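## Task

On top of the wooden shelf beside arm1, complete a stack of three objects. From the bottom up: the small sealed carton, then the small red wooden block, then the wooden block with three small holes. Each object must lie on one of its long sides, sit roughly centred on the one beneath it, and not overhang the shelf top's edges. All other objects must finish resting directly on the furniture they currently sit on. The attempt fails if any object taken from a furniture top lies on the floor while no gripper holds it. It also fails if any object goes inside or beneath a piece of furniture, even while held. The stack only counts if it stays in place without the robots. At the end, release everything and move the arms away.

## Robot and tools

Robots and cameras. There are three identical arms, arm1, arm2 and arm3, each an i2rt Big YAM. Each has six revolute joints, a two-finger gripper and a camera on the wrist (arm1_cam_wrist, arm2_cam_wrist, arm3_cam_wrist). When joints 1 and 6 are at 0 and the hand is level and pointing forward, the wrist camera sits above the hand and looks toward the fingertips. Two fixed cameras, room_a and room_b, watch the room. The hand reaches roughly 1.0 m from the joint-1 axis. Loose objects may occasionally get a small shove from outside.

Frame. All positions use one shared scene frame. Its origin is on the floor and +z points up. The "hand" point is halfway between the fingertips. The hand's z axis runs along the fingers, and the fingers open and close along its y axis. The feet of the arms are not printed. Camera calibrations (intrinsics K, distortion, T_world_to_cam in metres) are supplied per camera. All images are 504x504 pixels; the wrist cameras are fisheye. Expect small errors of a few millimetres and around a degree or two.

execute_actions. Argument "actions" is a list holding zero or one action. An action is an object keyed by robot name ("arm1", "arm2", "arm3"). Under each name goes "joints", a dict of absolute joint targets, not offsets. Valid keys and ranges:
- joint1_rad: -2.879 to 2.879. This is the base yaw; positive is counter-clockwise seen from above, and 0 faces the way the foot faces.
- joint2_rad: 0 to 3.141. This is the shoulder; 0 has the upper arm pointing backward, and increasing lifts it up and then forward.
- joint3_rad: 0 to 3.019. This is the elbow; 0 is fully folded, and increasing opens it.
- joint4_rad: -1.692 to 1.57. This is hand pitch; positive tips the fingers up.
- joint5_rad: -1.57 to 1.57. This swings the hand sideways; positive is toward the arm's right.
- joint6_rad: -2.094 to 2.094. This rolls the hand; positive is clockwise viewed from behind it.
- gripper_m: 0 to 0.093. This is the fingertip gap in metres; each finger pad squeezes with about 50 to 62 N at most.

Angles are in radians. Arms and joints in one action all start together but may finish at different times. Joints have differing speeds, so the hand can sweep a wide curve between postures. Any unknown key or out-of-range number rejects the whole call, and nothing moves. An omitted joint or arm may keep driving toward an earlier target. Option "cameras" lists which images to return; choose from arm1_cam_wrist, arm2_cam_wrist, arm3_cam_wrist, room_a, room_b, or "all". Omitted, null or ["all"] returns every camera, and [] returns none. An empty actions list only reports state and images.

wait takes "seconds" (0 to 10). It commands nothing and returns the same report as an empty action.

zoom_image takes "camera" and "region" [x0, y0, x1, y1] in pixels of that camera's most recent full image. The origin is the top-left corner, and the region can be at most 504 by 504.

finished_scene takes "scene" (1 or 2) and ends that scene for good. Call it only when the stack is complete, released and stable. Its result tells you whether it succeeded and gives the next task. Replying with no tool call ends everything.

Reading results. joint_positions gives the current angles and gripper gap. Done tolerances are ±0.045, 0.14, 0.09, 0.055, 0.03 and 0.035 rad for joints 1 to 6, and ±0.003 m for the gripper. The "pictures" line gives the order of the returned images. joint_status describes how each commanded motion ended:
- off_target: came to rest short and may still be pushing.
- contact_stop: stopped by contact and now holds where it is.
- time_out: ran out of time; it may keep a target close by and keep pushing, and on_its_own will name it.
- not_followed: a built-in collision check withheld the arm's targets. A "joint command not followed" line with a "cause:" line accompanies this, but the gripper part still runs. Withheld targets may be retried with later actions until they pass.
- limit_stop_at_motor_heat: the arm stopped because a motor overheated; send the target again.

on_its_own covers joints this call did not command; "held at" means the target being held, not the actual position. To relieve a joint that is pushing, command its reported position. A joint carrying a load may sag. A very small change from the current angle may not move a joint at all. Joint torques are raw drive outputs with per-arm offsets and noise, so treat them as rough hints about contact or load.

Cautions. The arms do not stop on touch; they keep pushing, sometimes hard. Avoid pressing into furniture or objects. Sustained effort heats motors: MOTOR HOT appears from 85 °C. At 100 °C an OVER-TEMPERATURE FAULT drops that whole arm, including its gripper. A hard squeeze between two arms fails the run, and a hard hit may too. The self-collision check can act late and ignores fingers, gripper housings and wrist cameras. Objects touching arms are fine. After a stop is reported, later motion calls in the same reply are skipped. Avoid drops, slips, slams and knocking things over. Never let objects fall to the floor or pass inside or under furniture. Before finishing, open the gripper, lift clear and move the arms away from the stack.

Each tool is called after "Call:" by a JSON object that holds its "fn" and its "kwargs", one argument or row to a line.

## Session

Call:
{"fn": "execute_actions", "kwargs": {
  "actions": [],
  "cameras": ["room_a","room_b"]
}}

Scene clock: 0.00 s.
Joint torques (N m, as the arm reports them, + toward a larger angle): no reading
Motor temperatures (°C, as the motors report them): arm1=[22 22 26 22 21 20] | arm2=[22 24 24 21 20 23] | arm3=[21 22 26 24 20 23]
arm1.joint_positions: joint1_rad=+0.586 joint2_rad=+0.291 joint3_rad=+1.610 joint4_rad=-1.616 joint5_rad=+0.019 joint6_rad=+0.784 gripper_m=+0.095
arm1.joint_status: not commanded
arm1.hand: x=+0.4185 y=-0.9522 z=+1.3572 quat_wxyz=(-0.413, +0.032, -0.803, -0.429) (m; scene frame)
arm2.joint_positions: joint1_rad=-0.909 joint2_rad=+0.449 joint3_rad=+1.614 joint4_rad=-1.559 joint5_rad=+0.266 joint6_rad=+0.730 gripper_m=+0.095
arm2.joint_status: not commanded
arm2.hand: x=+0.1713 y=+0.0935 z=+1.4662 quat_wxyz=(-0.560, -0.424, -0.710, -0.046) (m; scene frame)
arm3.joint_positions: joint1_rad=+0.589 joint2_rad=+0.344 joint3_rad=+1.666 joint4_rad=-1.295 joint5_rad=-0.173 joint6_rad=+0.441 gripper_m=+0.095
arm3.joint_status: not commanded
arm3.hand: x=-0.5327 y=+0.8441 z=+1.5634 quat_wxyz=(-0.402, +0.355, -0.602, -0.591) (m; scene frame)
pictures: room_a, room_b
Images, in order (width x height): room_a 504x504, room_b 504x504.

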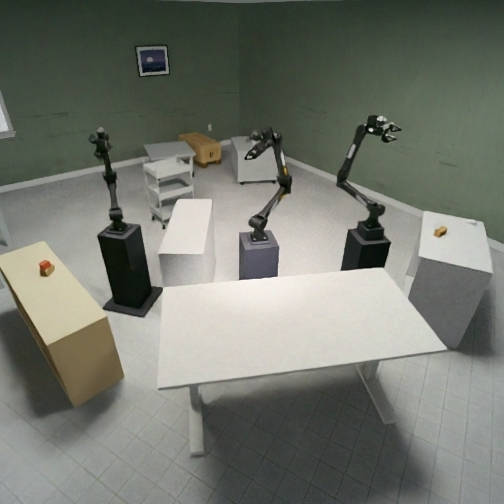

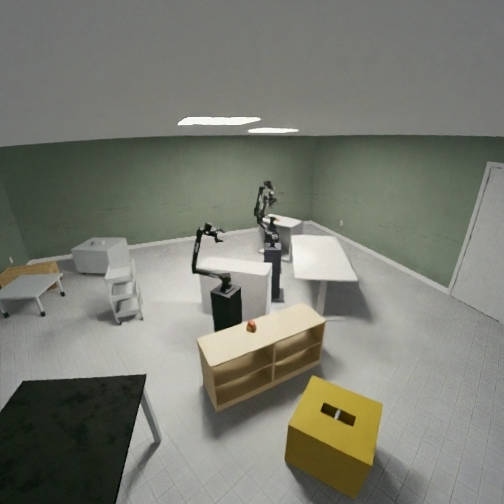

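Call:
{"fn": "execute_actions", "kwargs": {
  "actions": [
    {"arm3":{"joints":{"joint1_rad":1.43,"joint2_rad":1.95,"joint3_rad":1.85,"joint4_rad":-1.46,"joint5_rad":0,"joint6_rad":1.3}},"arm1":{"joints":{"joint1_rad":-0.6,"joint2_rad":2.0,"joint3_rad":1.8,"joint4_rad":-1.35,"joint5_rad":0,"joint6_rad":1.3}}}
  ],
  "cameras": ["arm3_cam_wrist","arm1_cam_wrist","room_a"]
}}

Scene clock: 3.87 s.
Joint torques (N m, as the arm reports them, + toward a larger angle): arm1=[  1.03 -15.4    9.25  -0.31   0.04   0.17] | arm2=[-0.29  5.57  6.13  1.96  0.03 -0.06] | arm3=[ -0.04 -18.77   8.6    0.08   0.04   0.15]
Motor temperatures (°C, as the motors report them): arm1=[22 22 26 22 21 20] | arm2=[22 24 24 21 20 23] | arm3=[21 22 26 24 20 23]
arm1.joint_positions: joint1_rad=-0.612 joint2_rad=+1.966 joint3_rad=+1.786 joint4_rad=-1.345 joint5_rad=-0.001 joint6_rad=+1.285 gripper_m=+0.095
arm1.joint_status: all done
arm1.hand: x=+0.9989 y=-1.1593 z=+0.9021 quat_wxyz=(-0.026, -0.722, -0.692, -0.012) (m; scene frame)
arm2.joint_positions: joint1_rad=-0.909 joint2_rad=+0.449 joint3_rad=+1.614 joint4_rad=-1.559 joint5_rad=+0.266 joint6_rad=+0.730 gripper_m=+0.095
arm2.joint_status: not commanded
arm2.hand: x=+0.1713 y=+0.0935 z=+1.4662 quat_wxyz=(-0.560, -0.424, -0.710, -0.046) (m; scene frame)
arm3.joint_positions: joint1_rad=+1.436 joint2_rad=+1.950 joint3_rad=+1.832 joint4_rad=-1.448 joint5_rad=+0.000 joint6_rad=+1.284 gripper_m=+0.095
arm3.joint_status: all done
arm3.hand: x=-0.8595 y=+1.3067 z=+1.0302 quat_wxyz=(+0.004, +0.433, -0.901, -0.001) (m; scene frame)
pictures: arm1_cam_wrist, arm3_cam_wrist, room_a
camera_calibration (this result's frames):
arm1_cam_wrist: T_world_to_cam=[[-0.997691, 0.0405785, -0.0544528, 1.09292], [0.00177522, 0.817152, 0.57642, 0.430875], [0.0678865, 0.574993, -0.815337, 1.45372], [0, 0, 0, 1]] pos_world=[0.990944, -1.23232, 0.996418]
arm3_cam_wrist: T_world_to_cam=[[0.774378, -0.632719, -0.0020914, 1.49544], [-0.50639, -0.62174, 0.597502, -0.230146], [-0.379351, -0.461634, -0.801865, 1.22931], [0, 0, 0, 1]] pos_world=[-0.808244, 1.37059, 1.12638]
Images, in order (width x height): arm1_cam_wrist 504x504, arm3_cam_wrist 504x504, room_a 504x504.

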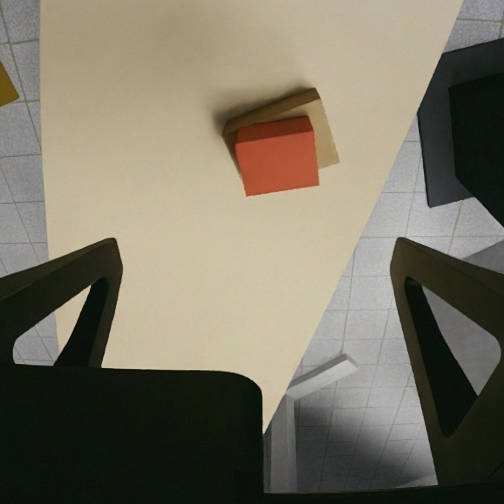

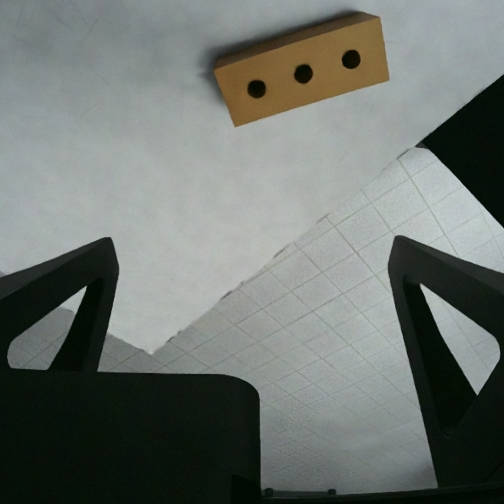

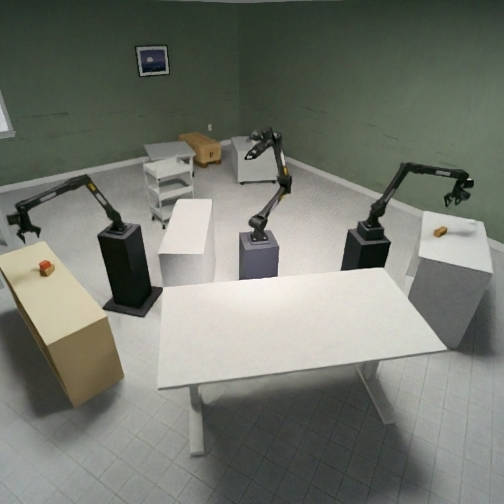

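Call:
{"fn": "execute_actions", "kwargs": {
  "actions": [
    {"arm3":{"joints":{"joint1_rad":1.37,"joint2_rad":2.0,"joint3_rad":1.55,"joint4_rad":-1.11,"joint6_rad":-0.63}},"arm1":{"joints":{"joint1_rad":-0.55,"joint2_rad":2.03,"joint3_rad":1.6,"joint4_rad":-1.15}}}
  ],
  "cameras": ["arm3_cam_wrist","arm1_cam_wrist"]
}}

Scene clock: 8.33 s.
Joint torques (N m, as the arm reports them, + toward a larger angle): arm1=[ -0.36 -16.02   7.5    0.24   0.05   0.18] | arm2=[-0.27  5.5   6.13  1.96  0.03 -0.06] | arm3=[  0.56 -19.86   7.17   1.04  -0.1   -0.17]
Motor temperatures (°C, as the motors report them): arm1=[22 23 27 22 21 20] | arm2=[22 24 25 21 20 23] | arm3=[21 23 27 24 20 23]
arm1.joint_positions: joint1_rad=-0.549 joint2_rad=+2.008 joint3_rad=+1.601 joint4_rad=-1.165 joint5_rad=-0.001 joint6_rad=+1.285 gripper_m=+0.095
arm1.joint_status: all done
arm1.hand: x=+0.9888 y=-1.1170 z=+0.8096 quat_wxyz=(-0.006, -0.700, -0.714, -0.001) (m; scene frame)
arm2.joint_positions: joint1_rad=-0.909 joint2_rad=+0.449 joint3_rad=+1.614 joint4_rad=-1.559 joint5_rad=+0.266 joint6_rad=+0.730 gripper_m=+0.095
arm2.joint_status: not commanded
arm2.hand: x=+0.1713 y=+0.0935 z=+1.4662 quat_wxyz=(-0.560, -0.424, -0.710, -0.046) (m; scene frame)
arm3.joint_positions: joint1_rad=+1.364 joint2_rad=+2.016 joint3_rad=+1.543 joint4_rad=-1.123 joint5_rad=+0.000 joint6_rad=-0.614 gripper_m=+0.095
arm3.joint_status: all done
arm3.hand: x=-0.8102 y=+1.3077 z=+0.8869 quat_wxyz=(+0.012, +0.978, -0.208, +0.007) (m; scene frame)
pictures: arm1_cam_wrist, arm3_cam_wrist
camera_calibration (this result's frames):
arm1_cam_wrist: T_world_to_cam=[[-0.99974, -0.0209215, -0.00901793, 0.972585], [-0.0222273, 0.808883, 0.587549, 0.455125], [-0.00499796, 0.587597, -0.809138, 1.43576], [0, 0, 0, 1]] pos_world=[0.989625, -1.19144, 0.90309]
arm3_cam_wrist: T_world_to_cam=[[0.417279, 0.908615, -0.0172071, -0.833884], [0.726083, -0.321946, 0.607581, 0.478642], [0.546518, -0.266025, -0.794071, 1.62096], [0, 0, 0, 1]] pos_world=[-0.885457, 1.34299, 0.981999]
Images, in order (width x height): arm1_cam_wrist 504x504, arm3_cam_wrist 504x504.

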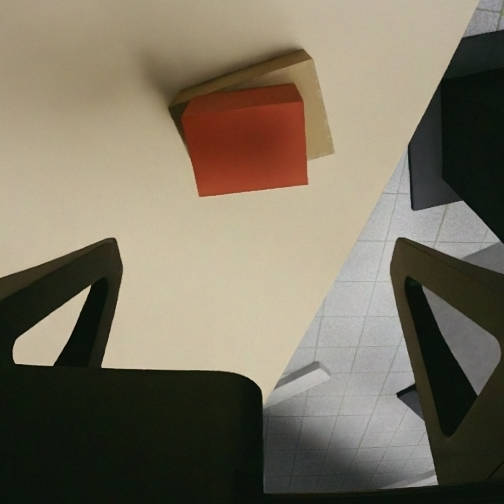

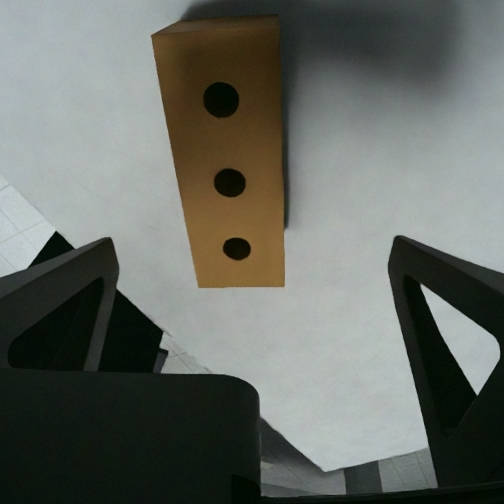

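Call:
{"fn": "execute_actions", "kwargs": {
  "actions": [
    {"arm3":{"joints":{"joint1_rad":1.395,"joint2_rad":2.09,"joint3_rad":1.49,"joint4_rad":-0.96}},"arm1":{"joints":{"joint2_rad":1.3,"joint3_rad":1.2,"joint4_rad":-1.45}}}
  ],
  "cameras": ["arm3_cam_wrist"]
}}

Call:
{"fn": "execute_actions", "kwargs": {
  "actions": [
    {"arm3":{"joints":{"gripper_m":0}}}
  ],
  "cameras": ["arm3_cam_wrist"]
}}

Scene clock: 11.43 s.
Joint torques (N m, as the arm reports them, + toward a larger angle): arm1=[-0.3  -6.33  7.57 -0.42  0.05  0.17] | arm2=[-0.28  5.56  6.14  1.98  0.03 -0.06] | arm3=[ -0.12 -19.59   6.32   1.05  -0.1   -0.18]
Motor temperatures (°C, as the motors report them): arm1=[22 23 27 22 21 20] | arm2=[22 24 25 21 20 23] | arm3=[21 23 27 24 20 23]
arm1.joint_positions: joint1_rad=-0.549 joint2_rad=+1.275 joint3_rad=+1.211 joint4_rad=-1.438 joint5_rad=-0.001 joint6_rad=+1.286 gripper_m=+0.095
arm1.joint_status: all done
arm1.hand: x=+0.7748 y=-1.0578 z=+1.0025 quat_wxyz=(-0.036, -0.700, -0.713, -0.018) (m; scene frame)
arm2.joint_positions: joint1_rad=-0.909 joint2_rad=+0.449 joint3_rad=+1.614 joint4_rad=-1.559 joint5_rad=+0.266 joint6_rad=+0.730 gripper_m=+0.095
arm2.joint_status: not commanded
arm2.hand: x=+0.1713 y=+0.0935 z=+1.4662 quat_wxyz=(-0.560, -0.424, -0.710, -0.046) (m; scene frame)
arm3.joint_positions: joint1_rad=+1.395 joint2_rad=+2.099 joint3_rad=+1.488 joint4_rad=-0.973 joint5_rad=+0.000 joint6_rad=-0.615 gripper_m=+0.095
arm3.joint_status: all done
arm3.hand: x=-0.8267 y=+1.2986 z=+0.8224 quat_wxyz=(+0.008, +0.981, -0.192, +0.003) (m; scene frame)
pictures: arm3_cam_wrist
camera_calibration (this result's frames):
arm3_cam_wrist: T_world_to_cam=[[0.38759, 0.921776, -0.0101994, -0.86726], [0.740186, -0.304602, 0.599451, 0.522725], [0.549453, -0.239891, -0.800346, 1.55004], [0, 0, 0, 1]] pos_world=[-0.902449, 1.33048, 0.918379]
Images, in order (width x height): arm3_cam_wrist 504x504.

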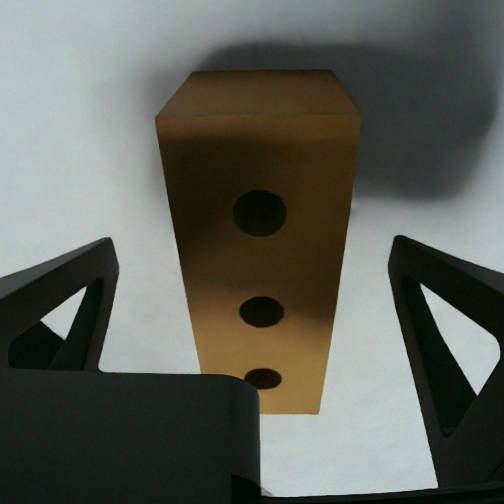

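Scene clock: 12.17 s.
Joint torques (N m, as the arm reports them, + toward a larger angle): arm1=[-0.37 -6.32  7.65 -0.42  0.04  0.16] | arm2=[-0.28  5.58  6.12  1.96  0.03 -0.06] | arm3=[  0.14 -19.55   6.32   1.03  -0.13  -0.16]
Motor temperatures (°C, as the motors report them): arm1=[22 23 27 22 21 20] | arm2=[22 24 25 21 20 23] | arm3=[21 24 27 24 20 23]
arm1.joint_positions: joint1_rad=-0.549 joint2_rad=+1.275 joint3_rad=+1.211 joint4_rad=-1.438 joint5_rad=-0.001 joint6_rad=+1.286 gripper_m=+0.095
arm1.joint_status: not commanded
arm1.hand: x=+0.7748 y=-1.0578 z=+1.0025 quat_wxyz=(-0.036, -0.700, -0.713, -0.018) (m; scene frame)
arm2.joint_positions: joint1_rad=-0.909 joint2_rad=+0.449 joint3_rad=+1.614 joint4_rad=-1.559 joint5_rad=+0.266 joint6_rad=+0.730 gripper_m=+0.095
arm2.joint_status: not commanded
arm2.hand: x=+0.1713 y=+0.0935 z=+1.4662 quat_wxyz=(-0.560, -0.424, -0.710, -0.046) (m; scene frame)
arm3.joint_positions: joint1_rad=+1.395 joint2_rad=+2.099 joint3_rad=+1.488 joint4_rad=-0.973 joint5_rad=+0.001 joint6_rad=-0.616 gripper_m=+0.045
arm3.joint_status: gripper_m off_target (ended at +0.045, target +0.000)
arm3.hand: x=-0.8267 y=+1.2988 z=+0.8224 quat_wxyz=(+0.007, +0.981, -0.192, +0.003) (m; scene frame)
pictures: arm3_cam_wrist
camera_calibration (this result's frames):
arm3_cam_wrist: T_world_to_cam=[[0.386532, 0.922231, -0.0091471, -0.869805], [0.740408, -0.304381, 0.59929, 0.522819], [0.549899, -0.238417, -0.80048, 1.54866], [0, 0, 0, 1]] pos_world=[-0.902497, 1.33052, 0.918393]
Images, in order (width x height): arm3_cam_wrist 504x504.

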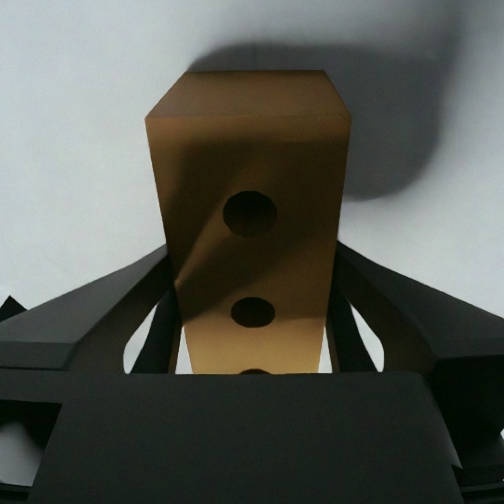

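Call:
{"fn": "execute_actions", "kwargs": {
  "actions": [
    {"arm3":{"joints":{"joint2_rad":1.85,"joint4_rad":-1.2}}}
  ],
  "cameras": []
}}

Call:
{"fn": "execute_actions", "kwargs": {
  "actions": [
    {"arm3":{"joints":{"joint1_rad":-0.76}}}
  ],
  "cameras": []
}}

Call:
{"fn": "execute_actions", "kwargs": {
  "actions": [
    {"arm3":{"joints":{"joint2_rad":2.35,"joint3_rad":1.91,"joint4_rad":-1.05}}}
  ],
  "cameras": ["room_a","arm3_cam_wrist"]
}}

Call:
{"fn": "zoom_image", "kwargs": {
  "camera": "room_a",
  "region": [290, 220, 410, 340]
}}

Scene clock: 15.83 s.
Joint torques (N m, as the arm reports them, + toward a larger angle): arm1=[-0.24 -6.32  7.62 -0.41  0.04  0.17] | arm2=[-0.28  5.57  6.14  1.97  0.03 -0.06] | arm3=[  0.08 -16.52   7.88   0.15  -0.13  -0.17]
Motor temperatures (°C, as the motors report them): arm1=[22 23 27 22 21 20] | arm2=[22 25 25 21 20 23] | arm3=[21 24 28 24 20 23]
arm1.joint_positions: joint1_rad=-0.549 joint2_rad=+1.275 joint3_rad=+1.211 joint4_rad=-1.438 joint5_rad=-0.001 joint6_rad=+1.286 gripper_m=+0.095
arm1.joint_status: not commanded
arm1.hand: x=+0.7748 y=-1.0578 z=+1.0025 quat_wxyz=(-0.036, -0.700, -0.713, -0.018) (m; scene frame)
arm2.joint_positions: joint1_rad=-0.909 joint2_rad=+0.449 joint3_rad=+1.614 joint4_rad=-1.559 joint5_rad=+0.266 joint6_rad=+0.730 gripper_m=+0.095
arm2.joint_status: not commanded
arm2.hand: x=+0.1713 y=+0.0935 z=+1.4662 quat_wxyz=(-0.560, -0.424, -0.710, -0.046) (m; scene frame)
arm3.joint_positions: joint1_rad=+1.395 joint2_rad=+1.850 joint3_rad=+1.478 joint4_rad=-1.189 joint5_rad=+0.001 joint6_rad=-0.616 gripper_m=+0.045
arm3.joint_status: all done
arm3.hand: x=-0.8090 y=+1.2729 z=+0.9548 quat_wxyz=(-0.001, +0.981, -0.192, -0.005) (m; scene frame)
pictures: none
No camera images: the call's "cameras" was empty. Leave "cameras" out to get every camera's image.

Scene clock: 18.17 s.
Joint torques (N m, as the arm reports them, + toward a larger angle): arm1=[-0.29 -6.33  7.65 -0.4   0.04  0.17] | arm2=[-0.28  5.55  6.14  1.97  0.03 -0.06] | arm3=[  0.48 -17.24   7.88   0.14  -0.18  -0.16]
Motor temperatures (°C, as the motors report them): arm1=[22 23 27 22 21 20] | arm2=[22 25 26 21 20 23] | arm3=[21 24 28 24 20 23]
arm1.joint_positions: joint1_rad=-0.549 joint2_rad=+1.275 joint3_rad=+1.211 joint4_rad=-1.438 joint5_rad=-0.001 joint6_rad=+1.286 gripper_m=+0.095
arm1.joint_status: not commanded
arm1.hand: x=+0.7748 y=-1.0578 z=+1.0025 quat_wxyz=(-0.036, -0.700, -0.713, -0.018) (m; scene frame)
arm2.joint_positions: joint1_rad=-0.909 joint2_rad=+0.449 joint3_rad=+1.614 joint4_rad=-1.559 joint5_rad=+0.266 joint6_rad=+0.730 gripper_m=+0.095
arm2.joint_status: not commanded
arm2.hand: x=+0.1713 y=+0.0935 z=+1.4662 quat_wxyz=(-0.560, -0.424, -0.710, -0.046) (m; scene frame)
arm3.joint_positions: joint1_rad=-0.764 joint2_rad=+1.858 joint3_rad=+1.478 joint4_rad=-1.189 joint5_rad=+0.002 joint6_rad=-0.616 gripper_m=+0.045
arm3.joint_status: all done
arm3.hand: x=+0.0357 y=+0.7976 z=+0.9487 quat_wxyz=(+0.002, +0.294, -0.956, +0.003) (m; scene frame)
pictures: none
No camera images: the call's "cameras" was empty. Leave "cameras" out to get every camera's image.

Scene clock: 19.47 s.
Joint torques (N m, as the arm reports them, + toward a larger angle): arm1=[-0.31 -6.32  7.6  -0.42  0.04  0.16] | arm2=[-0.24  5.55  6.14  1.97  0.03 -0.06] | arm3=[ -0.02 -24.44  10.58   0.79  -0.18  -0.14]
Motor temperatures (°C, as the motors report them): arm1=[22 23 27 22 21 20] | arm2=[22 25 26 21 20 23] | arm3=[21 24 29 24 20 23]
arm1.joint_positions: joint1_rad=-0.549 joint2_rad=+1.275 joint3_rad=+1.211 joint4_rad=-1.438 joint5_rad=-0.001 joint6_rad=+1.286 gripper_m=+0.095
arm1.joint_status: not commanded
arm1.hand: x=+0.7748 y=-1.0578 z=+1.0025 quat_wxyz=(-0.036, -0.700, -0.713, -0.018) (m; scene frame)
arm2.joint_positions: joint1_rad=-0.909 joint2_rad=+0.449 joint3_rad=+1.614 joint4_rad=-1.559 joint5_rad=+0.266 joint6_rad=+0.730 gripper_m=+0.095
arm2.joint_status: not commanded
arm2.hand: x=+0.1713 y=+0.0935 z=+1.4662 quat_wxyz=(-0.560, -0.424, -0.710, -0.046) (m; scene frame)
arm3.joint_positions: joint1_rad=-0.764 joint2_rad=+2.373 joint3_rad=+1.848 joint4_rad=-1.055 joint5_rad=+0.003 joint6_rad=-0.618 gripper_m=+0.045
arm3.joint_status: all done
arm3.hand: x=+0.1548 y=+0.7943 z=+0.7686 quat_wxyz=(+0.008, +0.294, -0.956, +0.001) (m; scene frame)
pictures: arm3_cam_wrist, room_a
camera_calibration (this result's frames):
arm3_cam_wrist: T_world_to_cam=[[0.553937, -0.832558, 0.00119957, 0.575539], [-0.662552, -0.439951, 0.606191, -0.00563795], [-0.504161, -0.336587, -0.795318, 1.08274], [0, 0, 0, 1]] pos_world=[0.223326, 0.841124, 0.863847]
Images, in order (width x height): arm3_cam_wrist 504x504, room_a 504x504.

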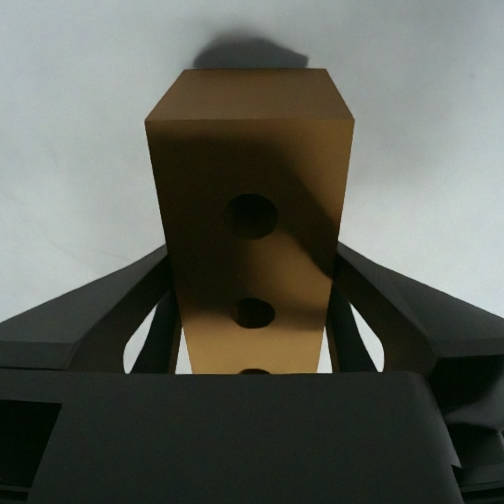

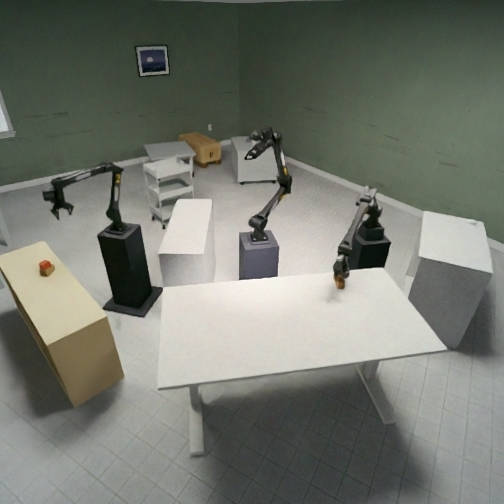

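Region (290, 220, 410, 340) of room_a's 504x504 image, scaled by 4.200, with more detail than that image has.

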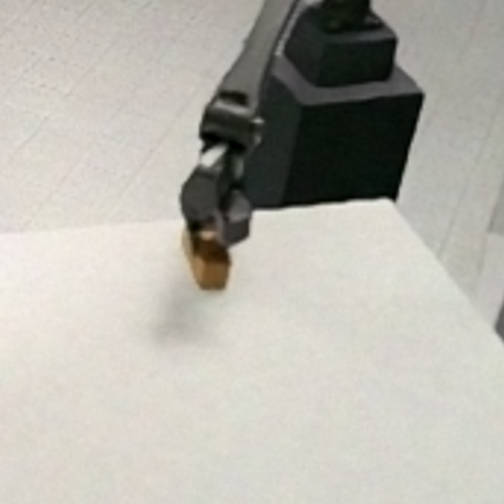

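Not clearly down; lower more.

Call:
{"fn": "execute_actions", "kwargs": {
  "actions": [
    {"arm3":{"joints":{"joint2_rad":2.44,"joint4_rad":-1.0}}}
  ],
  "cameras": ["arm3_cam_wrist"]
}}

Scene clock: 21.27 s.
Joint torques (N m, as the arm reports them, + toward a larger angle): arm1=[-0.34 -6.33  7.63 -0.42  0.05  0.17] | arm2=[-0.28  5.55  6.12  1.98  0.03 -0.06] | arm3=[  0.28 -17.95   9.77   1.52  -0.13  -0.14]
Motor temperatures (°C, as the motors report them): arm1=[22 23 27 22 21 20] | arm2=[22 25 26 21 20 23] | arm3=[21 25 29 24 20 23]
arm1.joint_positions: joint1_rad=-0.549 joint2_rad=+1.275 joint3_rad=+1.211 joint4_rad=-1.438 joint5_rad=-0.001 joint6_rad=+1.286 gripper_m=+0.095
arm1.joint_status: not commanded
arm1.hand: x=+0.7748 y=-1.0578 z=+1.0025 quat_wxyz=(-0.036, -0.700, -0.713, -0.018) (m; scene frame)
arm2.joint_positions: joint1_rad=-0.909 joint2_rad=+0.449 joint3_rad=+1.614 joint4_rad=-1.559 joint5_rad=+0.266 joint6_rad=+0.730 gripper_m=+0.095
arm2.joint_status: not commanded
arm2.hand: x=+0.1713 y=+0.0935 z=+1.4662 quat_wxyz=(-0.560, -0.424, -0.710, -0.046) (m; scene frame)
arm3.joint_positions: joint1_rad=-0.764 joint2_rad=+2.389 joint3_rad=+1.861 joint4_rad=-1.026 joint5_rad=+0.001 joint6_rad=-0.618 gripper_m=+0.045
arm3.joint_status: all done
arm3.hand: x=+0.1642 y=+0.7946 z=+0.7624 quat_wxyz=(-0.005, +0.295, -0.956, +0.005) (m; scene frame)
pictures: arm3_cam_wrist
camera_calibration (this result's frames):
arm3_cam_wrist: T_world_to_cam=[[0.554461, -0.832071, 0.0151779, 0.559493], [-0.678114, -0.441147, 0.587836, 0.0219389], [-0.482426, -0.336225, -0.808838, 1.08908], [0, 0, 0, 1]] pos_world=[0.230061, 0.841392, 0.859502]
Images, in order (width x height): arm3_cam_wrist 504x504.

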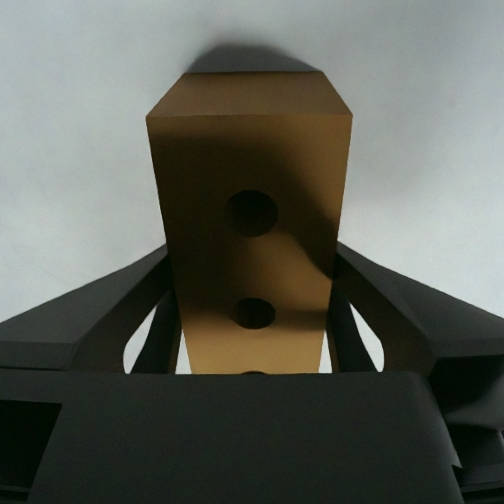

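Call:
{"fn": "execute_actions", "kwargs": {
  "actions": [
    {"arm3":{"joints":{"gripper_m":0.093,"joint2_rad":2.39}}}
  ],
  "cameras": []
}}

Call:
{"fn": "execute_actions", "kwargs": {
  "actions": [
    {"arm3":{"joints":{"joint2_rad":2.1,"joint4_rad":-1.3}}}
  ],
  "cameras": []
}}

Call:
{"fn": "execute_actions", "kwargs": {
  "actions": [
    {"arm3":{"joints":{"joint1_rad":1.2,"joint2_rad":1.2,"joint3_rad":1.1}},"arm2":{"joints":{"joint1_rad":0.73,"joint5_rad":0,"joint6_rad":0.89}}}
  ],
  "cameras": []
}}

Call:
{"fn": "execute_actions", "kwargs": {
  "actions": [
    {"arm2":{"joints":{"joint2_rad":2.2,"joint3_rad":1.86,"joint4_rad":-1.19}}}
  ],
  "cameras": ["arm2_cam_wrist"]
}}

Scene clock: 23.83 s.
Joint torques (N m, as the arm reports them, + toward a larger angle): arm1=[-0.35 -6.35  7.62 -0.44  0.04  0.17] | arm2=[-0.26  5.56  6.13  1.98  0.03 -0.06] | arm3=[  0.15 -22.52   9.66   1.08  -0.12  -0.14]
Motor temperatures (°C, as the motors report them): arm1=[22 23 28 22 21 20] | arm2=[22 25 26 21 20 23] | arm3=[21 25 30 24 20 23]
arm1.joint_positions: joint1_rad=-0.549 joint2_rad=+1.275 joint3_rad=+1.211 joint4_rad=-1.438 joint5_rad=-0.001 joint6_rad=+1.286 gripper_m=+0.095
arm1.joint_status: not commanded
arm1.hand: x=+0.7748 y=-1.0578 z=+1.0025 quat_wxyz=(-0.036, -0.700, -0.713, -0.018) (m; scene frame)
arm2.joint_positions: joint1_rad=-0.909 joint2_rad=+0.449 joint3_rad=+1.614 joint4_rad=-1.559 joint5_rad=+0.266 joint6_rad=+0.730 gripper_m=+0.095
arm2.joint_status: not commanded
arm2.hand: x=+0.1713 y=+0.0935 z=+1.4662 quat_wxyz=(-0.560, -0.424, -0.710, -0.046) (m; scene frame)
arm3.joint_positions: joint1_rad=-0.764 joint2_rad=+2.390 joint3_rad=+1.862 joint4_rad=-1.014 joint5_rad=+0.001 joint6_rad=-0.618 gripper_m=+0.093
arm3.joint_status: all done
arm3.hand: x=+0.1671 y=+0.7946 z=+0.7620 quat_wxyz=(-0.010, +0.295, -0.955, +0.006) (m; scene frame)
pictures: none
No camera images: the call's "cameras" was empty. Leave "cameras" out to get every camera's image.

Scene clock: 25.23 s.
Joint torques (N m, as the arm reports them, + toward a larger angle): arm1=[-0.39 -6.5   7.66 -0.45  0.05  0.16] | arm2=[-0.3   5.6   6.13  1.97  0.03 -0.06] | arm3=[  0.23 -20.06   9.38   0.23  -0.11  -0.14]
Motor temperatures (°C, as the motors report them): arm1=[22 23 28 22 21 20] | arm2=[22 25 26 21 20 23] | arm3=[21 25 30 24 20 23]
arm1.joint_positions: joint1_rad=-0.549 joint2_rad=+1.275 joint3_rad=+1.211 joint4_rad=-1.438 joint5_rad=-0.001 joint6_rad=+1.286 gripper_m=+0.095
arm1.joint_status: not commanded
arm1.hand: x=+0.7748 y=-1.0578 z=+1.0025 quat_wxyz=(-0.036, -0.700, -0.713, -0.018) (m; scene frame)
arm2.joint_positions: joint1_rad=-0.909 joint2_rad=+0.449 joint3_rad=+1.614 joint4_rad=-1.559 joint5_rad=+0.266 joint6_rad=+0.730 gripper_m=+0.095
arm2.joint_status: not commanded
arm2.hand: x=+0.1713 y=+0.0935 z=+1.4662 quat_wxyz=(-0.560, -0.424, -0.710, -0.046) (m; scene frame)
arm3.joint_positions: joint1_rad=-0.764 joint2_rad=+2.095 joint3_rad=+1.882 joint4_rad=-1.288 joint5_rad=+0.001 joint6_rad=-0.618 gripper_m=+0.093
arm3.joint_status: all done
arm3.hand: x=+0.1470 y=+0.7960 z=+0.9597 quat_wxyz=(-0.030, +0.295, -0.955, +0.013) (m; scene frame)
pictures: none
No camera images: the call's "cameras" was empty. Leave "cameras" out to get every camera's image.

Scene clock: 27.20 s.
Joint torques (N m, as the arm reports them, + toward a larger angle): arm1=[-0.32 -6.43  7.64 -0.4   0.04  0.17] | arm2=[ 0.11  5.55  6.15  1.99 -0.13  0.05] | arm3=[-0.18 -8.81  7.33  0.41 -0.01 -0.13]
Motor temperatures (°C, as the motors report them): arm1=[22 23 28 22 21 20] | arm2=[22 25 26 21 20 23] | arm3=[21 25 30 24 20 23]
arm1.joint_positions: joint1_rad=-0.549 joint2_rad=+1.275 joint3_rad=+1.211 joint4_rad=-1.438 joint5_rad=-0.001 joint6_rad=+1.286 gripper_m=+0.095
arm1.joint_status: not commanded
arm1.hand: x=+0.7748 y=-1.0578 z=+1.0025 quat_wxyz=(-0.036, -0.700, -0.713, -0.018) (m; scene frame)
arm2.joint_positions: joint1_rad=+0.725 joint2_rad=+0.449 joint3_rad=+1.614 joint4_rad=-1.559 joint5_rad=+0.002 joint6_rad=+0.875 gripper_m=+0.095
arm2.joint_status: all done
arm2.hand: x=+0.1081 y=+0.2396 z=+1.4638 quat_wxyz=(-0.218, +0.241, -0.796, -0.511) (m; scene frame)
arm3.joint_positions: joint1_rad=+1.202 joint2_rad=+1.215 joint3_rad=+1.108 joint4_rad=-1.289 joint5_rad=-0.002 joint6_rad=-0.618 gripper_m=+0.093
arm3.joint_status: all done
arm3.hand: x=-0.6508 y=+1.1600 z=+1.0897 quat_wxyz=(-0.065, +0.955, -0.284, -0.056) (m; scene frame)
pictures: none
No camera images: the call's "cameras" was empty. Leave "cameras" out to get every camera's image.

Scene clock: 29.20 s.
Joint torques (N m, as the arm reports them, + toward a larger angle): arm1=[-0.36 -6.5   7.63 -0.41  0.04  0.17] | arm2=[  0.15 -20.69  10.41   0.41  -0.09   0.1 ] | arm3=[ 0.02 -8.85  7.32  0.43 -0.02 -0.13]
Motor temperatures (°C, as the motors report them): arm1=[22 23 28 22 21 20] | arm2=[22 25 26 21 20 23] | arm3=[21 25 30 24 20 23]
arm1.joint_positions: joint1_rad=-0.549 joint2_rad=+1.275 joint3_rad=+1.211 joint4_rad=-1.438 joint5_rad=-0.001 joint6_rad=+1.286 gripper_m=+0.095
arm1.joint_status: not commanded
arm1.hand: x=+0.7748 y=-1.0578 z=+1.0025 quat_wxyz=(-0.036, -0.700, -0.713, -0.018) (m; scene frame)
arm2.joint_positions: joint1_rad=+0.725 joint2_rad=+2.194 joint3_rad=+1.834 joint4_rad=-1.187 joint5_rad=+0.002 joint6_rad=+0.876 gripper_m=+0.095
arm2.joint_status: all done
arm2.hand: x=+0.1690 y=+0.8095 z=+0.8688 quat_wxyz=(-0.006, +0.290, -0.957, -0.010) (m; scene frame)
arm3.joint_positions: joint1_rad=+1.202 joint2_rad=+1.215 joint3_rad=+1.108 joint4_rad=-1.289 joint5_rad=-0.002 joint6_rad=-0.618 gripper_m=+0.093
arm3.joint_status: not commanded
arm3.hand: x=-0.6508 y=+1.1600 z=+1.0897 quat_wxyz=(-0.065, +0.955, -0.284, -0.056) (m; scene frame)
pictures: arm2_cam_wrist
camera_calibration (this result's frames):
arm2_cam_wrist: T_world_to_cam=[[0.552527, -0.833238, -0.020709, 0.601718], [-0.672579, -0.460392, 0.579377, -0.0154001], [-0.492293, -0.306193, -0.814797, 1.16073], [0, 0, 0, 1]] pos_world=[0.228598, 0.849692, 0.967146]
Images, in order (width x height): arm2_cam_wrist 504x504.

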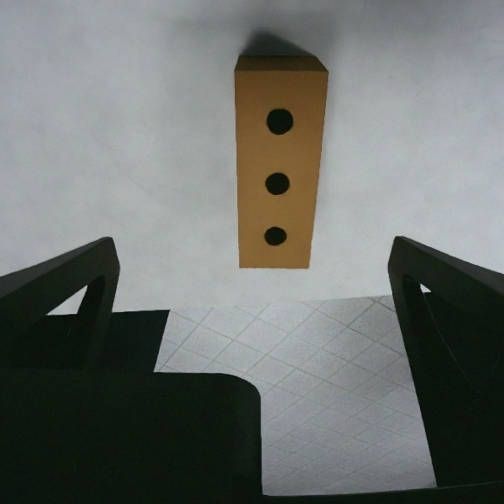

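Call:
{"fn": "execute_actions", "kwargs": {
  "actions": [
    {"arm2":{"joints":{"joint2_rad":2.3,"joint3_rad":1.74,"joint4_rad":-0.995}}}
  ],
  "cameras": ["arm2_cam_wrist"]
}}

Call:
{"fn": "execute_actions", "kwargs": {
  "actions": [
    {"arm2":{"joints":{"gripper_m":0}}}
  ],
  "cameras": ["arm2_cam_wrist"]
}}

Scene clock: 33.17 s.
Joint torques (N m, as the arm reports them, + toward a larger angle): arm1=[-0.41 -6.3   7.64 -0.43  0.04  0.17] | arm2=[  0.09 -22.14   8.62   0.82  -0.08   0.09] | arm3=[-0.09 -8.86  7.3   0.43 -0.03 -0.13]
Motor temperatures (°C, as the motors report them): arm1=[22 23 28 22 21 20] | arm2=[22 26 27 21 20 23] | arm3=[21 24 30 24 20 23]
arm1.joint_positions: joint1_rad=-0.549 joint2_rad=+1.275 joint3_rad=+1.211 joint4_rad=-1.438 joint5_rad=-0.001 joint6_rad=+1.286 gripper_m=+0.095
arm1.joint_status: not commanded
arm1.hand: x=+0.7748 y=-1.0578 z=+1.0025 quat_wxyz=(-0.036, -0.700, -0.713, -0.018) (m; scene frame)
arm2.joint_positions: joint1_rad=+0.725 joint2_rad=+2.312 joint3_rad=+1.724 joint4_rad=-1.005 joint5_rad=+0.002 joint6_rad=+0.876 gripper_m=+0.095
arm2.joint_status: all done
arm2.hand: x=+0.1668 y=+0.7880 z=+0.7569 quat_wxyz=(+0.003, +0.290, -0.957, +0.011) (m; scene frame)
arm3.joint_positions: joint1_rad=+1.202 joint2_rad=+1.215 joint3_rad=+1.108 joint4_rad=-1.289 joint5_rad=-0.002 joint6_rad=-0.618 gripper_m=+0.093
arm3.joint_status: not commanded
arm3.hand: x=-0.6508 y=+1.1600 z=+1.0897 quat_wxyz=(-0.065, +0.955, -0.284, -0.056) (m; scene frame)
pictures: arm2_cam_wrist
camera_calibration (this result's frames):
arm2_cam_wrist: T_world_to_cam=[[0.552508, -0.83337, 0.0151305, 0.555755], [-0.669659, -0.433016, 0.603369, -0.00218311], [-0.496278, -0.343498, -0.797319, 1.07868], [0, 0, 0, 1]] pos_world=[0.226802, 0.832728, 0.852957]
Images, in order (width x height): arm2_cam_wrist 504x504.

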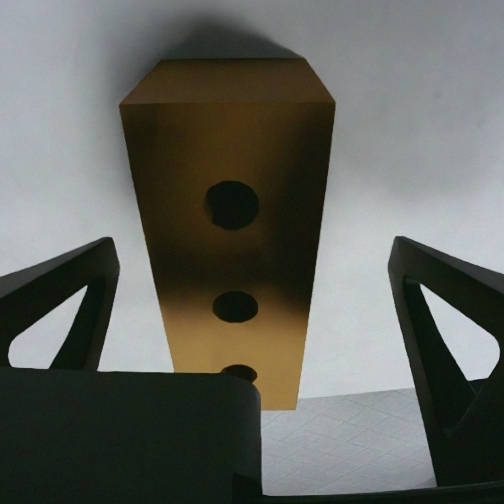

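Scene clock: 33.90 s.
Joint torques (N m, as the arm reports them, + toward a larger angle): arm1=[-0.3  -6.32  7.63 -0.46  0.05  0.16] | arm2=[  0.15 -21.99   8.62   0.74  -0.03   0.09] | arm3=[-0.05 -8.85  7.31  0.42 -0.02 -0.13]
Motor temperatures (°C, as the motors report them): arm1=[22 23 28 22 21 20] | arm2=[22 26 27 21 20 23] | arm3=[21 24 30 24 20 23]
arm1.joint_positions: joint1_rad=-0.549 joint2_rad=+1.275 joint3_rad=+1.211 joint4_rad=-1.438 joint5_rad=-0.001 joint6_rad=+1.286 gripper_m=+0.095
arm1.joint_status: not commanded
arm1.hand: x=+0.7748 y=-1.0578 z=+1.0025 quat_wxyz=(-0.036, -0.700, -0.713, -0.018) (m; scene frame)
arm2.joint_positions: joint1_rad=+0.725 joint2_rad=+2.312 joint3_rad=+1.724 joint4_rad=-1.003 joint5_rad=+0.001 joint6_rad=+0.877 gripper_m=+0.045
arm2.joint_status: gripper_m off_target (ended at +0.045, target +0.000)
arm2.hand: x=+0.1663 y=+0.7886 z=+0.7569 quat_wxyz=(+0.004, +0.289, -0.957, +0.010) (m; scene frame)
arm3.joint_positions: joint1_rad=+1.202 joint2_rad=+1.215 joint3_rad=+1.108 joint4_rad=-1.289 joint5_rad=-0.002 joint6_rad=-0.618 gripper_m=+0.093
arm3.joint_status: not commanded
arm3.hand: x=-0.6508 y=+1.1600 z=+1.0897 quat_wxyz=(-0.065, +0.955, -0.284, -0.056) (m; scene frame)
pictures: arm2_cam_wrist
camera_calibration (this result's frames):
arm2_cam_wrist: T_world_to_cam=[[0.551862, -0.833843, 0.0124092, 0.559052], [-0.66925, -0.433953, 0.603149, -0.00136924], [-0.497547, -0.34116, -0.797532, 1.07718], [0, 0, 0, 1]] pos_world=[0.226514, 0.833059, 0.852977]
Images, in order (width x height): arm2_cam_wrist 504x504.

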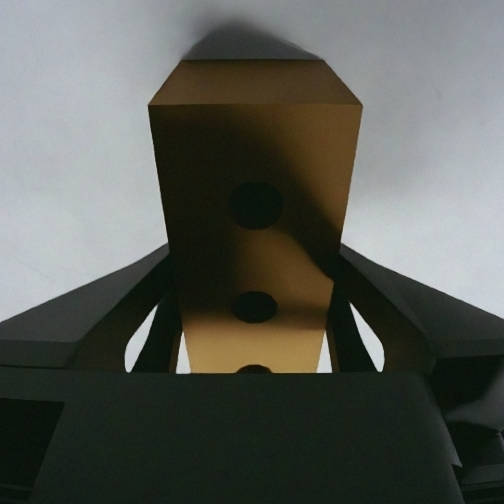

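Call:
{"fn": "execute_actions", "kwargs": {
  "actions": [
    {"arm2":{"joints":{"joint2_rad":1.95,"joint3_rad":1.62,"joint4_rad":-1.23}}}
  ],
  "cameras": []
}}

Call:
{"fn": "execute_actions", "kwargs": {
  "actions": [
    {"arm2":{"joints":{"joint1_rad":-2.18}}}
  ],
  "cameras": []
}}

Call:
{"fn": "execute_actions", "kwargs": {
  "actions": [
    {"arm2":{"joints":{"joint2_rad":2.07,"joint3_rad":1.52,"joint4_rad":-1.0}}}
  ],
  "cameras": ["arm2_cam_wrist","room_a"]
}}

Scene clock: 37.30 s.
Joint torques (N m, as the arm reports them, + toward a larger angle): arm1=[-0.32 -6.42  7.63 -0.41  0.05  0.16] | arm2=[  0.1  -17.91  10.31   0.2   -0.04   0.09] | arm3=[-0.18 -8.83  7.32  0.46 -0.01 -0.14]
Motor temperatures (°C, as the motors report them): arm1=[22 23 28 22 21 20] | arm2=[22 27 28 21 20 23] | arm3=[21 24 30 24 20 23]
arm1.joint_positions: joint1_rad=-0.549 joint2_rad=+1.275 joint3_rad=+1.211 joint4_rad=-1.438 joint5_rad=-0.001 joint6_rad=+1.286 gripper_m=+0.095
arm1.joint_status: not commanded
arm1.hand: x=+0.7748 y=-1.0578 z=+1.0025 quat_wxyz=(-0.036, -0.700, -0.713, -0.018) (m; scene frame)
arm2.joint_positions: joint1_rad=+0.725 joint2_rad=+1.944 joint3_rad=+1.595 joint4_rad=-1.222 joint5_rad=+0.001 joint6_rad=+0.877 gripper_m=+0.045
arm2.joint_status: all done
arm2.hand: x=+0.1601 y=+0.7307 z=+0.9325 quat_wxyz=(+0.000, +0.290, -0.957, +0.001) (m; scene frame)
arm3.joint_positions: joint1_rad=+1.202 joint2_rad=+1.215 joint3_rad=+1.108 joint4_rad=-1.289 joint5_rad=-0.002 joint6_rad=-0.618 gripper_m=+0.093
arm3.joint_status: not commanded
arm3.hand: x=-0.6508 y=+1.1600 z=+1.0897 quat_wxyz=(-0.065, +0.955, -0.284, -0.056) (m; scene frame)
pictures: none
No camera images: the call's "cameras" was empty. Leave "cameras" out to get every camera's image.

Scene clock: 40.00 s.
Joint torques (N m, as the arm reports them, + toward a larger angle): arm1=[-0.25 -6.47  7.64 -0.41  0.04  0.17] | arm2=[  0.02 -17.98  10.34   0.18  -0.1    0.09] | arm3=[-0.17 -8.86  7.33  0.41 -0.01 -0.12]
Motor temperatures (°C, as the motors report them): arm1=[22 23 28 22 21 20] | arm2=[22 27 28 21 20 23] | arm3=[21 24 30 24 20 23]
arm1.joint_positions: joint1_rad=-0.549 joint2_rad=+1.275 joint3_rad=+1.211 joint4_rad=-1.438 joint5_rad=-0.001 joint6_rad=+1.286 gripper_m=+0.095
arm1.joint_status: not commanded
arm1.hand: x=+0.7748 y=-1.0578 z=+1.0025 quat_wxyz=(-0.036, -0.700, -0.713, -0.018) (m; scene frame)
arm2.joint_positions: joint1_rad=-2.186 joint2_rad=+1.949 joint3_rad=+1.595 joint4_rad=-1.222 joint5_rad=+0.002 joint6_rad=+0.877 gripper_m=+0.045
arm2.joint_status: all done
arm2.hand: x=+0.1692 y=-0.4253 z=+0.9304 quat_wxyz=(+0.003, -0.918, -0.398, +0.000) (m; scene frame)
arm3.joint_positions: joint1_rad=+1.202 joint2_rad=+1.215 joint3_rad=+1.108 joint4_rad=-1.289 joint5_rad=-0.002 joint6_rad=-0.618 gripper_m=+0.093
arm3.joint_status: not commanded
arm3.hand: x=-0.6508 y=+1.1600 z=+1.0897 quat_wxyz=(-0.065, +0.955, -0.284, -0.056) (m; scene frame)
pictures: none
No camera images: the call's "cameras" was empty. Leave "cameras" out to get every camera's image.

Scene clock: 41.03 s.
Joint torques (N m, as the arm reports them, + toward a larger angle): arm1=[-0.34 -6.41  7.66 -0.44  0.04  0.17] | arm2=[  0.16 -20.8    9.08   0.78  -0.1    0.09] | arm3=[-0.06 -8.89  7.32  0.45 -0.02 -0.14]
Motor temperatures (°C, as the motors report them): arm1=[22 23 28 22 21 20] | arm2=[22 27 28 21 20 23] | arm3=[21 24 30 24 20 23]
arm1.joint_positions: joint1_rad=-0.549 joint2_rad=+1.275 joint3_rad=+1.211 joint4_rad=-1.438 joint5_rad=-0.001 joint6_rad=+1.286 gripper_m=+0.095
arm1.joint_status: not commanded
arm1.hand: x=+0.7748 y=-1.0578 z=+1.0025 quat_wxyz=(-0.036, -0.700, -0.713, -0.018) (m; scene frame)
arm2.joint_positions: joint1_rad=-2.186 joint2_rad=+2.096 joint3_rad=+1.497 joint4_rad=-1.010 joint5_rad=+0.002 joint6_rad=+0.877 gripper_m=+0.045
arm2.joint_status: all done
arm2.hand: x=+0.1686 y=-0.4201 z=+0.8141 quat_wxyz=(+0.018, -0.917, -0.397, -0.004) (m; scene frame)
arm3.joint_positions: joint1_rad=+1.202 joint2_rad=+1.215 joint3_rad=+1.108 joint4_rad=-1.289 joint5_rad=-0.002 joint6_rad=-0.618 gripper_m=+0.093
arm3.joint_status: not commanded
arm3.hand: x=-0.6508 y=+1.1600 z=+1.0897 quat_wxyz=(-0.065, +0.955, -0.284, -0.056) (m; scene frame)
pictures: arm2_cam_wrist, room_a
camera_calibration (this result's frames):
arm2_cam_wrist: T_world_to_cam=[[-0.727506, 0.68559, 0.0264893, 0.391699], [0.554705, 0.56502, 0.610782, -0.351804], [0.403779, 0.459041, -0.791356, 0.890779], [0, 0, 0, 1]] pos_world=[0.120433, -0.478672, 0.909423]
Images, in order (width x height): arm2_cam_wrist 504x504, room_a 504x504.

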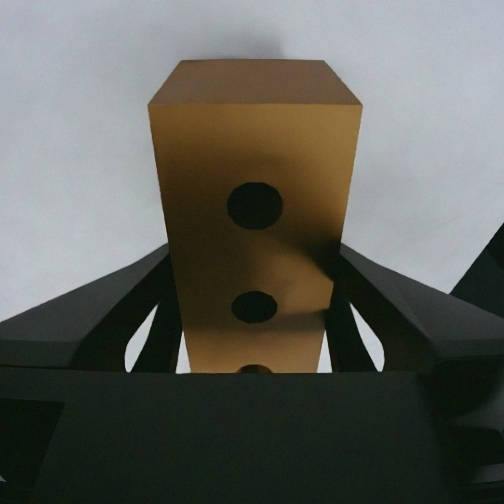

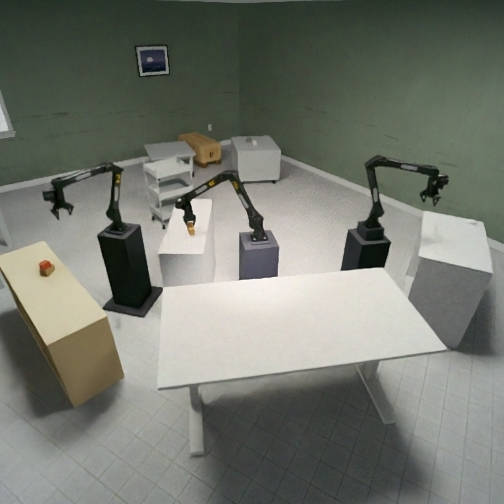

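Call:
{"fn": "execute_actions", "kwargs": {
  "actions": [
    {"arm2":{"joints":{"joint2_rad":2.16,"joint4_rad":-0.93}}}
  ],
  "cameras": ["arm2_cam_wrist"]
}}

Scene clock: 42.37 s.
Joint torques (N m, as the arm reports them, + toward a larger angle): arm1=[-0.34 -6.35  7.62 -0.43  0.04  0.17] | arm2=[  0.17 -16.36   8.83   0.95  -0.02   0.08] | arm3=[-0.12 -8.78  7.33  0.44 -0.02 -0.12]
Motor temperatures (°C, as the motors report them): arm1=[22 23 28 22 21 20] | arm2=[22 27 28 21 20 23] | arm3=[21 24 30 24 20 23]
arm1.joint_positions: joint1_rad=-0.549 joint2_rad=+1.275 joint3_rad=+1.211 joint4_rad=-1.438 joint5_rad=-0.001 joint6_rad=+1.286 gripper_m=+0.095
arm1.joint_status: not commanded
arm1.hand: x=+0.7748 y=-1.0578 z=+1.0025 quat_wxyz=(-0.036, -0.700, -0.713, -0.018) (m; scene frame)
arm2.joint_positions: joint1_rad=-2.186 joint2_rad=+2.126 joint3_rad=+1.499 joint4_rad=-0.942 joint5_rad=+0.000 joint6_rad=+0.878 gripper_m=+0.045
arm2.joint_status: all done
arm2.hand: x=+0.1704 y=-0.4320 z=+0.7975 quat_wxyz=(+0.000, -0.918, -0.397, +0.000) (m; scene frame)
arm3.joint_positions: joint1_rad=+1.202 joint2_rad=+1.215 joint3_rad=+1.108 joint4_rad=-1.289 joint5_rad=-0.002 joint6_rad=-0.618 gripper_m=+0.093
arm3.joint_status: not commanded
arm3.hand: x=-0.6508 y=+1.1600 z=+1.0897 quat_wxyz=(-0.065, +0.955, -0.284, -0.056) (m; scene frame)
pictures: arm2_cam_wrist
camera_calibration (this result's frames):
arm2_cam_wrist: T_world_to_cam=[[-0.727293, 0.686311, -0.00471632, 0.426828], [0.550911, 0.587879, 0.592365, -0.310692], [0.409319, 0.428225, -0.805656, 0.879522], [0, 0, 0, 1]] pos_world=[0.121587, -0.48692, 0.894648]
Images, in order (width x height): arm2_cam_wrist 504x504.

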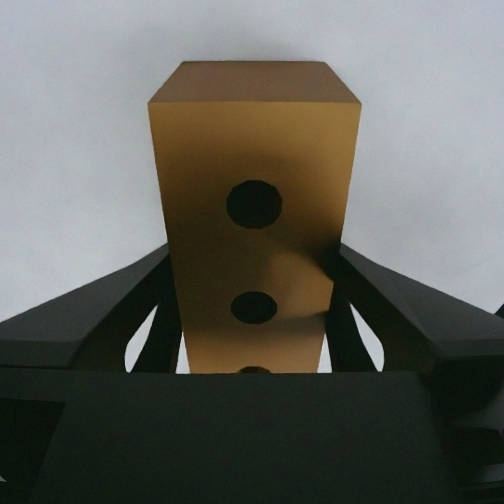

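Call:
{"fn": "execute_actions", "kwargs": {
  "actions": [
    {"arm2":{"joints":{"gripper_m":0.093,"joint2_rad":2.13}}}
  ],
  "cameras": []
}}

Call:
{"fn": "execute_actions", "kwargs": {
  "actions": [
    {"arm2":{"joints":{"joint2_rad":1.85,"joint4_rad":-1.2}}}
  ],
  "cameras": []
}}

Call:
{"fn": "execute_actions", "kwargs": {
  "actions": [
    {"arm2":{"joints":{"joint1_rad":0,"joint2_rad":1.1,"joint3_rad":1.0}}}
  ],
  "cameras": []
}}

Call:
{"fn": "execute_actions", "kwargs": {
  "actions": [
    {"arm1":{"joints":{"joint1_rad":1.715,"joint6_rad":1.18}}}
  ],
  "cameras": []
}}

Call:
{"fn": "execute_actions", "kwargs": {
  "actions": [
    {"arm1":{"joints":{"joint2_rad":1.92,"joint3_rad":1.68,"joint4_rad":-1.3}}}
  ],
  "cameras": ["arm1_cam_wrist"]
}}

Scene clock: 45.03 s.
Joint torques (N m, as the arm reports them, + toward a larger angle): arm1=[-0.36 -6.44  7.65 -0.43  0.04  0.17] | arm2=[  0.18 -18.43   8.79   0.83  -0.02   0.08] | arm3=[-0.19 -8.86  7.32  0.42 -0.02 -0.13]
Motor temperatures (°C, as the motors report them): arm1=[22 23 28 22 21 20] | arm2=[22 27 28 21 20 23] | arm3=[21 24 30 24 20 23]
arm1.joint_positions: joint1_rad=-0.549 joint2_rad=+1.275 joint3_rad=+1.211 joint4_rad=-1.438 joint5_rad=-0.001 joint6_rad=+1.286 gripper_m=+0.095
arm1.joint_status: not commanded
arm1.hand: x=+0.7748 y=-1.0578 z=+1.0025 quat_wxyz=(-0.036, -0.700, -0.713, -0.018) (m; scene frame)
arm2.joint_positions: joint1_rad=-2.186 joint2_rad=+2.126 joint3_rad=+1.499 joint4_rad=-0.939 joint5_rad=+0.000 joint6_rad=+0.878 gripper_m=+0.093
arm2.joint_status: all done
arm2.hand: x=+0.1705 y=-0.4329 z=+0.7975 quat_wxyz=(-0.002, -0.918, -0.397, +0.001) (m; scene frame)
arm3.joint_positions: joint1_rad=+1.202 joint2_rad=+1.215 joint3_rad=+1.108 joint4_rad=-1.289 joint5_rad=-0.002 joint6_rad=-0.618 gripper_m=+0.093
arm3.joint_status: not commanded
arm3.hand: x=-0.6508 y=+1.1600 z=+1.0897 quat_wxyz=(-0.065, +0.955, -0.284, -0.056) (m; scene frame)
pictures: none
No camera images: the call's "cameras" was empty. Leave "cameras" out to get every camera's image.

Scene clock: 46.30 s.
Joint torques (N m, as the arm reports them, + toward a larger angle): arm1=[-0.37 -6.33  7.65 -0.42  0.05  0.17] | arm2=[  0.17 -15.4   10.18   0.26  -0.02   0.08] | arm3=[-0.1  -8.83  7.31  0.45 -0.01 -0.12]
Motor temperatures (°C, as the motors report them): arm1=[22 23 28 22 21 20] | arm2=[22 27 28 21 20 23] | arm3=[21 24 30 24 20 23]
arm1.joint_positions: joint1_rad=-0.549 joint2_rad=+1.275 joint3_rad=+1.211 joint4_rad=-1.438 joint5_rad=-0.001 joint6_rad=+1.286 gripper_m=+0.095
arm1.joint_status: not commanded
arm1.hand: x=+0.7748 y=-1.0578 z=+1.0025 quat_wxyz=(-0.036, -0.700, -0.713, -0.018) (m; scene frame)
arm2.joint_positions: joint1_rad=-2.186 joint2_rad=+1.835 joint3_rad=+1.499 joint4_rad=-1.191 joint5_rad=+0.000 joint6_rad=+0.878 gripper_m=+0.093
arm2.joint_status: all done
arm2.hand: x=+0.1665 y=-0.4011 z=+0.9581 quat_wxyz=(-0.021, -0.917, -0.397, +0.006) (m; scene frame)
arm3.joint_positions: joint1_rad=+1.202 joint2_rad=+1.215 joint3_rad=+1.108 joint4_rad=-1.289 joint5_rad=-0.002 joint6_rad=-0.618 gripper_m=+0.093
arm3.joint_status: not commanded
arm3.hand: x=-0.6508 y=+1.1600 z=+1.0897 quat_wxyz=(-0.065, +0.955, -0.284, -0.056) (m; scene frame)
pictures: none
No camera images: the call's "cameras" was empty. Leave "cameras" out to get every camera's image.

Scene clock: 48.37 s.
Joint torques (N m, as the arm reports them, + toward a larger angle): arm1=[-0.35 -6.46  7.63 -0.39  0.05  0.16] | arm2=[-0.21 -7.49  9.17  0.62 -0.01  0.06] | arm3=[-0.21 -8.82  7.29  0.43 -0.01 -0.13]
Motor temperatures (°C, as the motors report them): arm1=[22 23 28 22 21 20] | arm2=[22 27 29 21 20 23] | arm3=[21 24 30 24 20 23]
arm1.joint_positions: joint1_rad=-0.549 joint2_rad=+1.275 joint3_rad=+1.211 joint4_rad=-1.438 joint5_rad=-0.001 joint6_rad=+1.286 gripper_m=+0.095
arm1.joint_status: not commanded
arm1.hand: x=+0.7748 y=-1.0578 z=+1.0025 quat_wxyz=(-0.036, -0.700, -0.713, -0.018) (m; scene frame)
arm2.joint_positions: joint1_rad=-0.001 joint2_rad=+1.106 joint3_rad=+1.003 joint4_rad=-1.192 joint5_rad=+0.000 joint6_rad=+0.878 gripper_m=+0.093
arm2.joint_status: all done
arm2.hand: x=+0.3642 y=+0.3940 z=+1.0747 quat_wxyz=(-0.095, -0.069, -0.988, -0.099) (m; scene frame)
arm3.joint_positions: joint1_rad=+1.202 joint2_rad=+1.215 joint3_rad=+1.108 joint4_rad=-1.289 joint5_rad=-0.002 joint6_rad=-0.618 gripper_m=+0.093
arm3.joint_status: not commanded
arm3.hand: x=-0.6508 y=+1.1600 z=+1.0897 quat_wxyz=(-0.065, +0.955, -0.284, -0.056) (m; scene frame)
pictures: none
No camera images: the call's "cameras" was empty. Leave "cameras" out to get every camera's image.

Scene clock: 50.53 s.
Joint torques (N m, as the arm reports them, + toward a larger angle): arm1=[ 0.3  -7.29  7.58 -0.46  0.03 -0.15] | arm2=[-0.2  -7.47  9.16  0.63 -0.01  0.07] | arm3=[ 0.07 -8.83  7.32  0.43 -0.01 -0.13]
Motor temperatures (°C, as the motors report them): arm1=[22 23 28 22 21 20] | arm2=[22 27 29 21 20 23] | arm3=[21 24 30 24 20 23]
arm1.joint_positions: joint1_rad=+1.710 joint2_rad=+1.283 joint3_rad=+1.211 joint4_rad=-1.438 joint5_rad=-0.001 joint6_rad=+1.194 gripper_m=+0.095
arm1.joint_status: all done
arm1.hand: x=+0.2598 y=-0.6167 z=+0.9910 quat_wxyz=(-0.002, +0.389, -0.921, -0.025) (m; scene frame)
arm2.joint_positions: joint1_rad=-0.001 joint2_rad=+1.106 joint3_rad=+1.003 joint4_rad=-1.192 joint5_rad=+0.000 joint6_rad=+0.878 gripper_m=+0.093
arm2.joint_status: not commanded
arm2.hand: x=+0.3642 y=+0.3940 z=+1.0747 quat_wxyz=(-0.095, -0.069, -0.988, -0.099) (m; scene frame)
arm3.joint_positions: joint1_rad=+1.202 joint2_rad=+1.215 joint3_rad=+1.108 joint4_rad=-1.289 joint5_rad=-0.002 joint6_rad=-0.618 gripper_m=+0.093
arm3.joint_status: not commanded
arm3.hand: x=-0.6508 y=+1.1600 z=+1.0897 quat_wxyz=(-0.065, +0.955, -0.284, -0.056) (m; scene frame)
pictures: none
No camera images: the call's "cameras" was empty. Leave "cameras" out to get every camera's image.

Scene clock: 51.93 s.
Joint torques (N m, as the arm reports them, + toward a larger angle): arm1=[  0.07 -16.32  11.3   -0.01   0.02  -0.13] | arm2=[-0.26 -7.5   9.15  0.62 -0.01  0.06] | arm3=[-0.04 -8.83  7.29  0.42 -0.02 -0.13]
Motor temperatures (°C, as the motors report them): arm1=[22 23 28 22 21 20] | arm2=[22 26 29 21 20 23] | arm3=[21 24 30 24 20 23]
arm1.joint_positions: joint1_rad=+1.710 joint2_rad=+1.915 joint3_rad=+1.628 joint4_rad=-1.306 joint5_rad=-0.001 joint6_rad=+1.194 gripper_m=+0.095
arm1.joint_status: all done
arm1.hand: x=+0.1794 y=-0.4361 z=+0.8593 quat_wxyz=(-0.003, +0.389, -0.921, +0.016) (m; scene frame)
arm2.joint_positions: joint1_rad=-0.001 joint2_rad=+1.106 joint3_rad=+1.003 joint4_rad=-1.192 joint5_rad=+0.000 joint6_rad=+0.878 gripper_m=+0.093
arm2.joint_status: not commanded
arm2.hand: x=+0.3642 y=+0.3940 z=+1.0747 quat_wxyz=(-0.095, -0.069, -0.988, -0.099) (m; scene frame)
arm3.joint_positions: joint1_rad=+1.202 joint2_rad=+1.215 joint3_rad=+1.108 joint4_rad=-1.289 joint5_rad=-0.002 joint6_rad=-0.618 gripper_m=+0.093
arm3.joint_status: not commanded
arm3.hand: x=-0.6508 y=+1.1600 z=+1.0897 quat_wxyz=(-0.065, +0.955, -0.284, -0.056) (m; scene frame)
pictures: arm1_cam_wrist
camera_calibration (this result's frames):
arm1_cam_wrist: T_world_to_cam=[[0.717795, -0.695511, 0.0321814, -0.45958], [-0.57127, -0.561891, 0.598271, -0.651351], [-0.398022, -0.44782, -0.800647, 0.683495], [0, 0, 0, 1]] pos_world=[0.229833, -0.379548, 0.951712]
Images, in order (width x height): arm1_cam_wrist 504x504.

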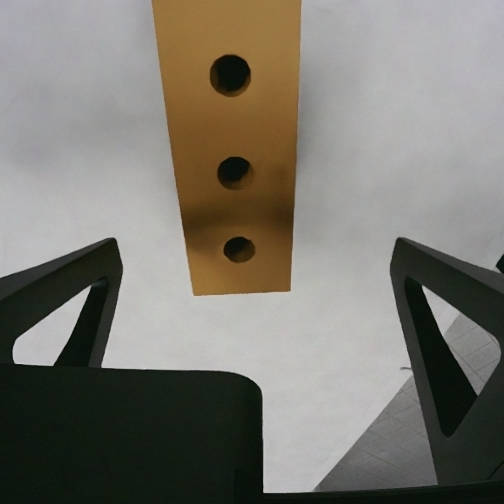

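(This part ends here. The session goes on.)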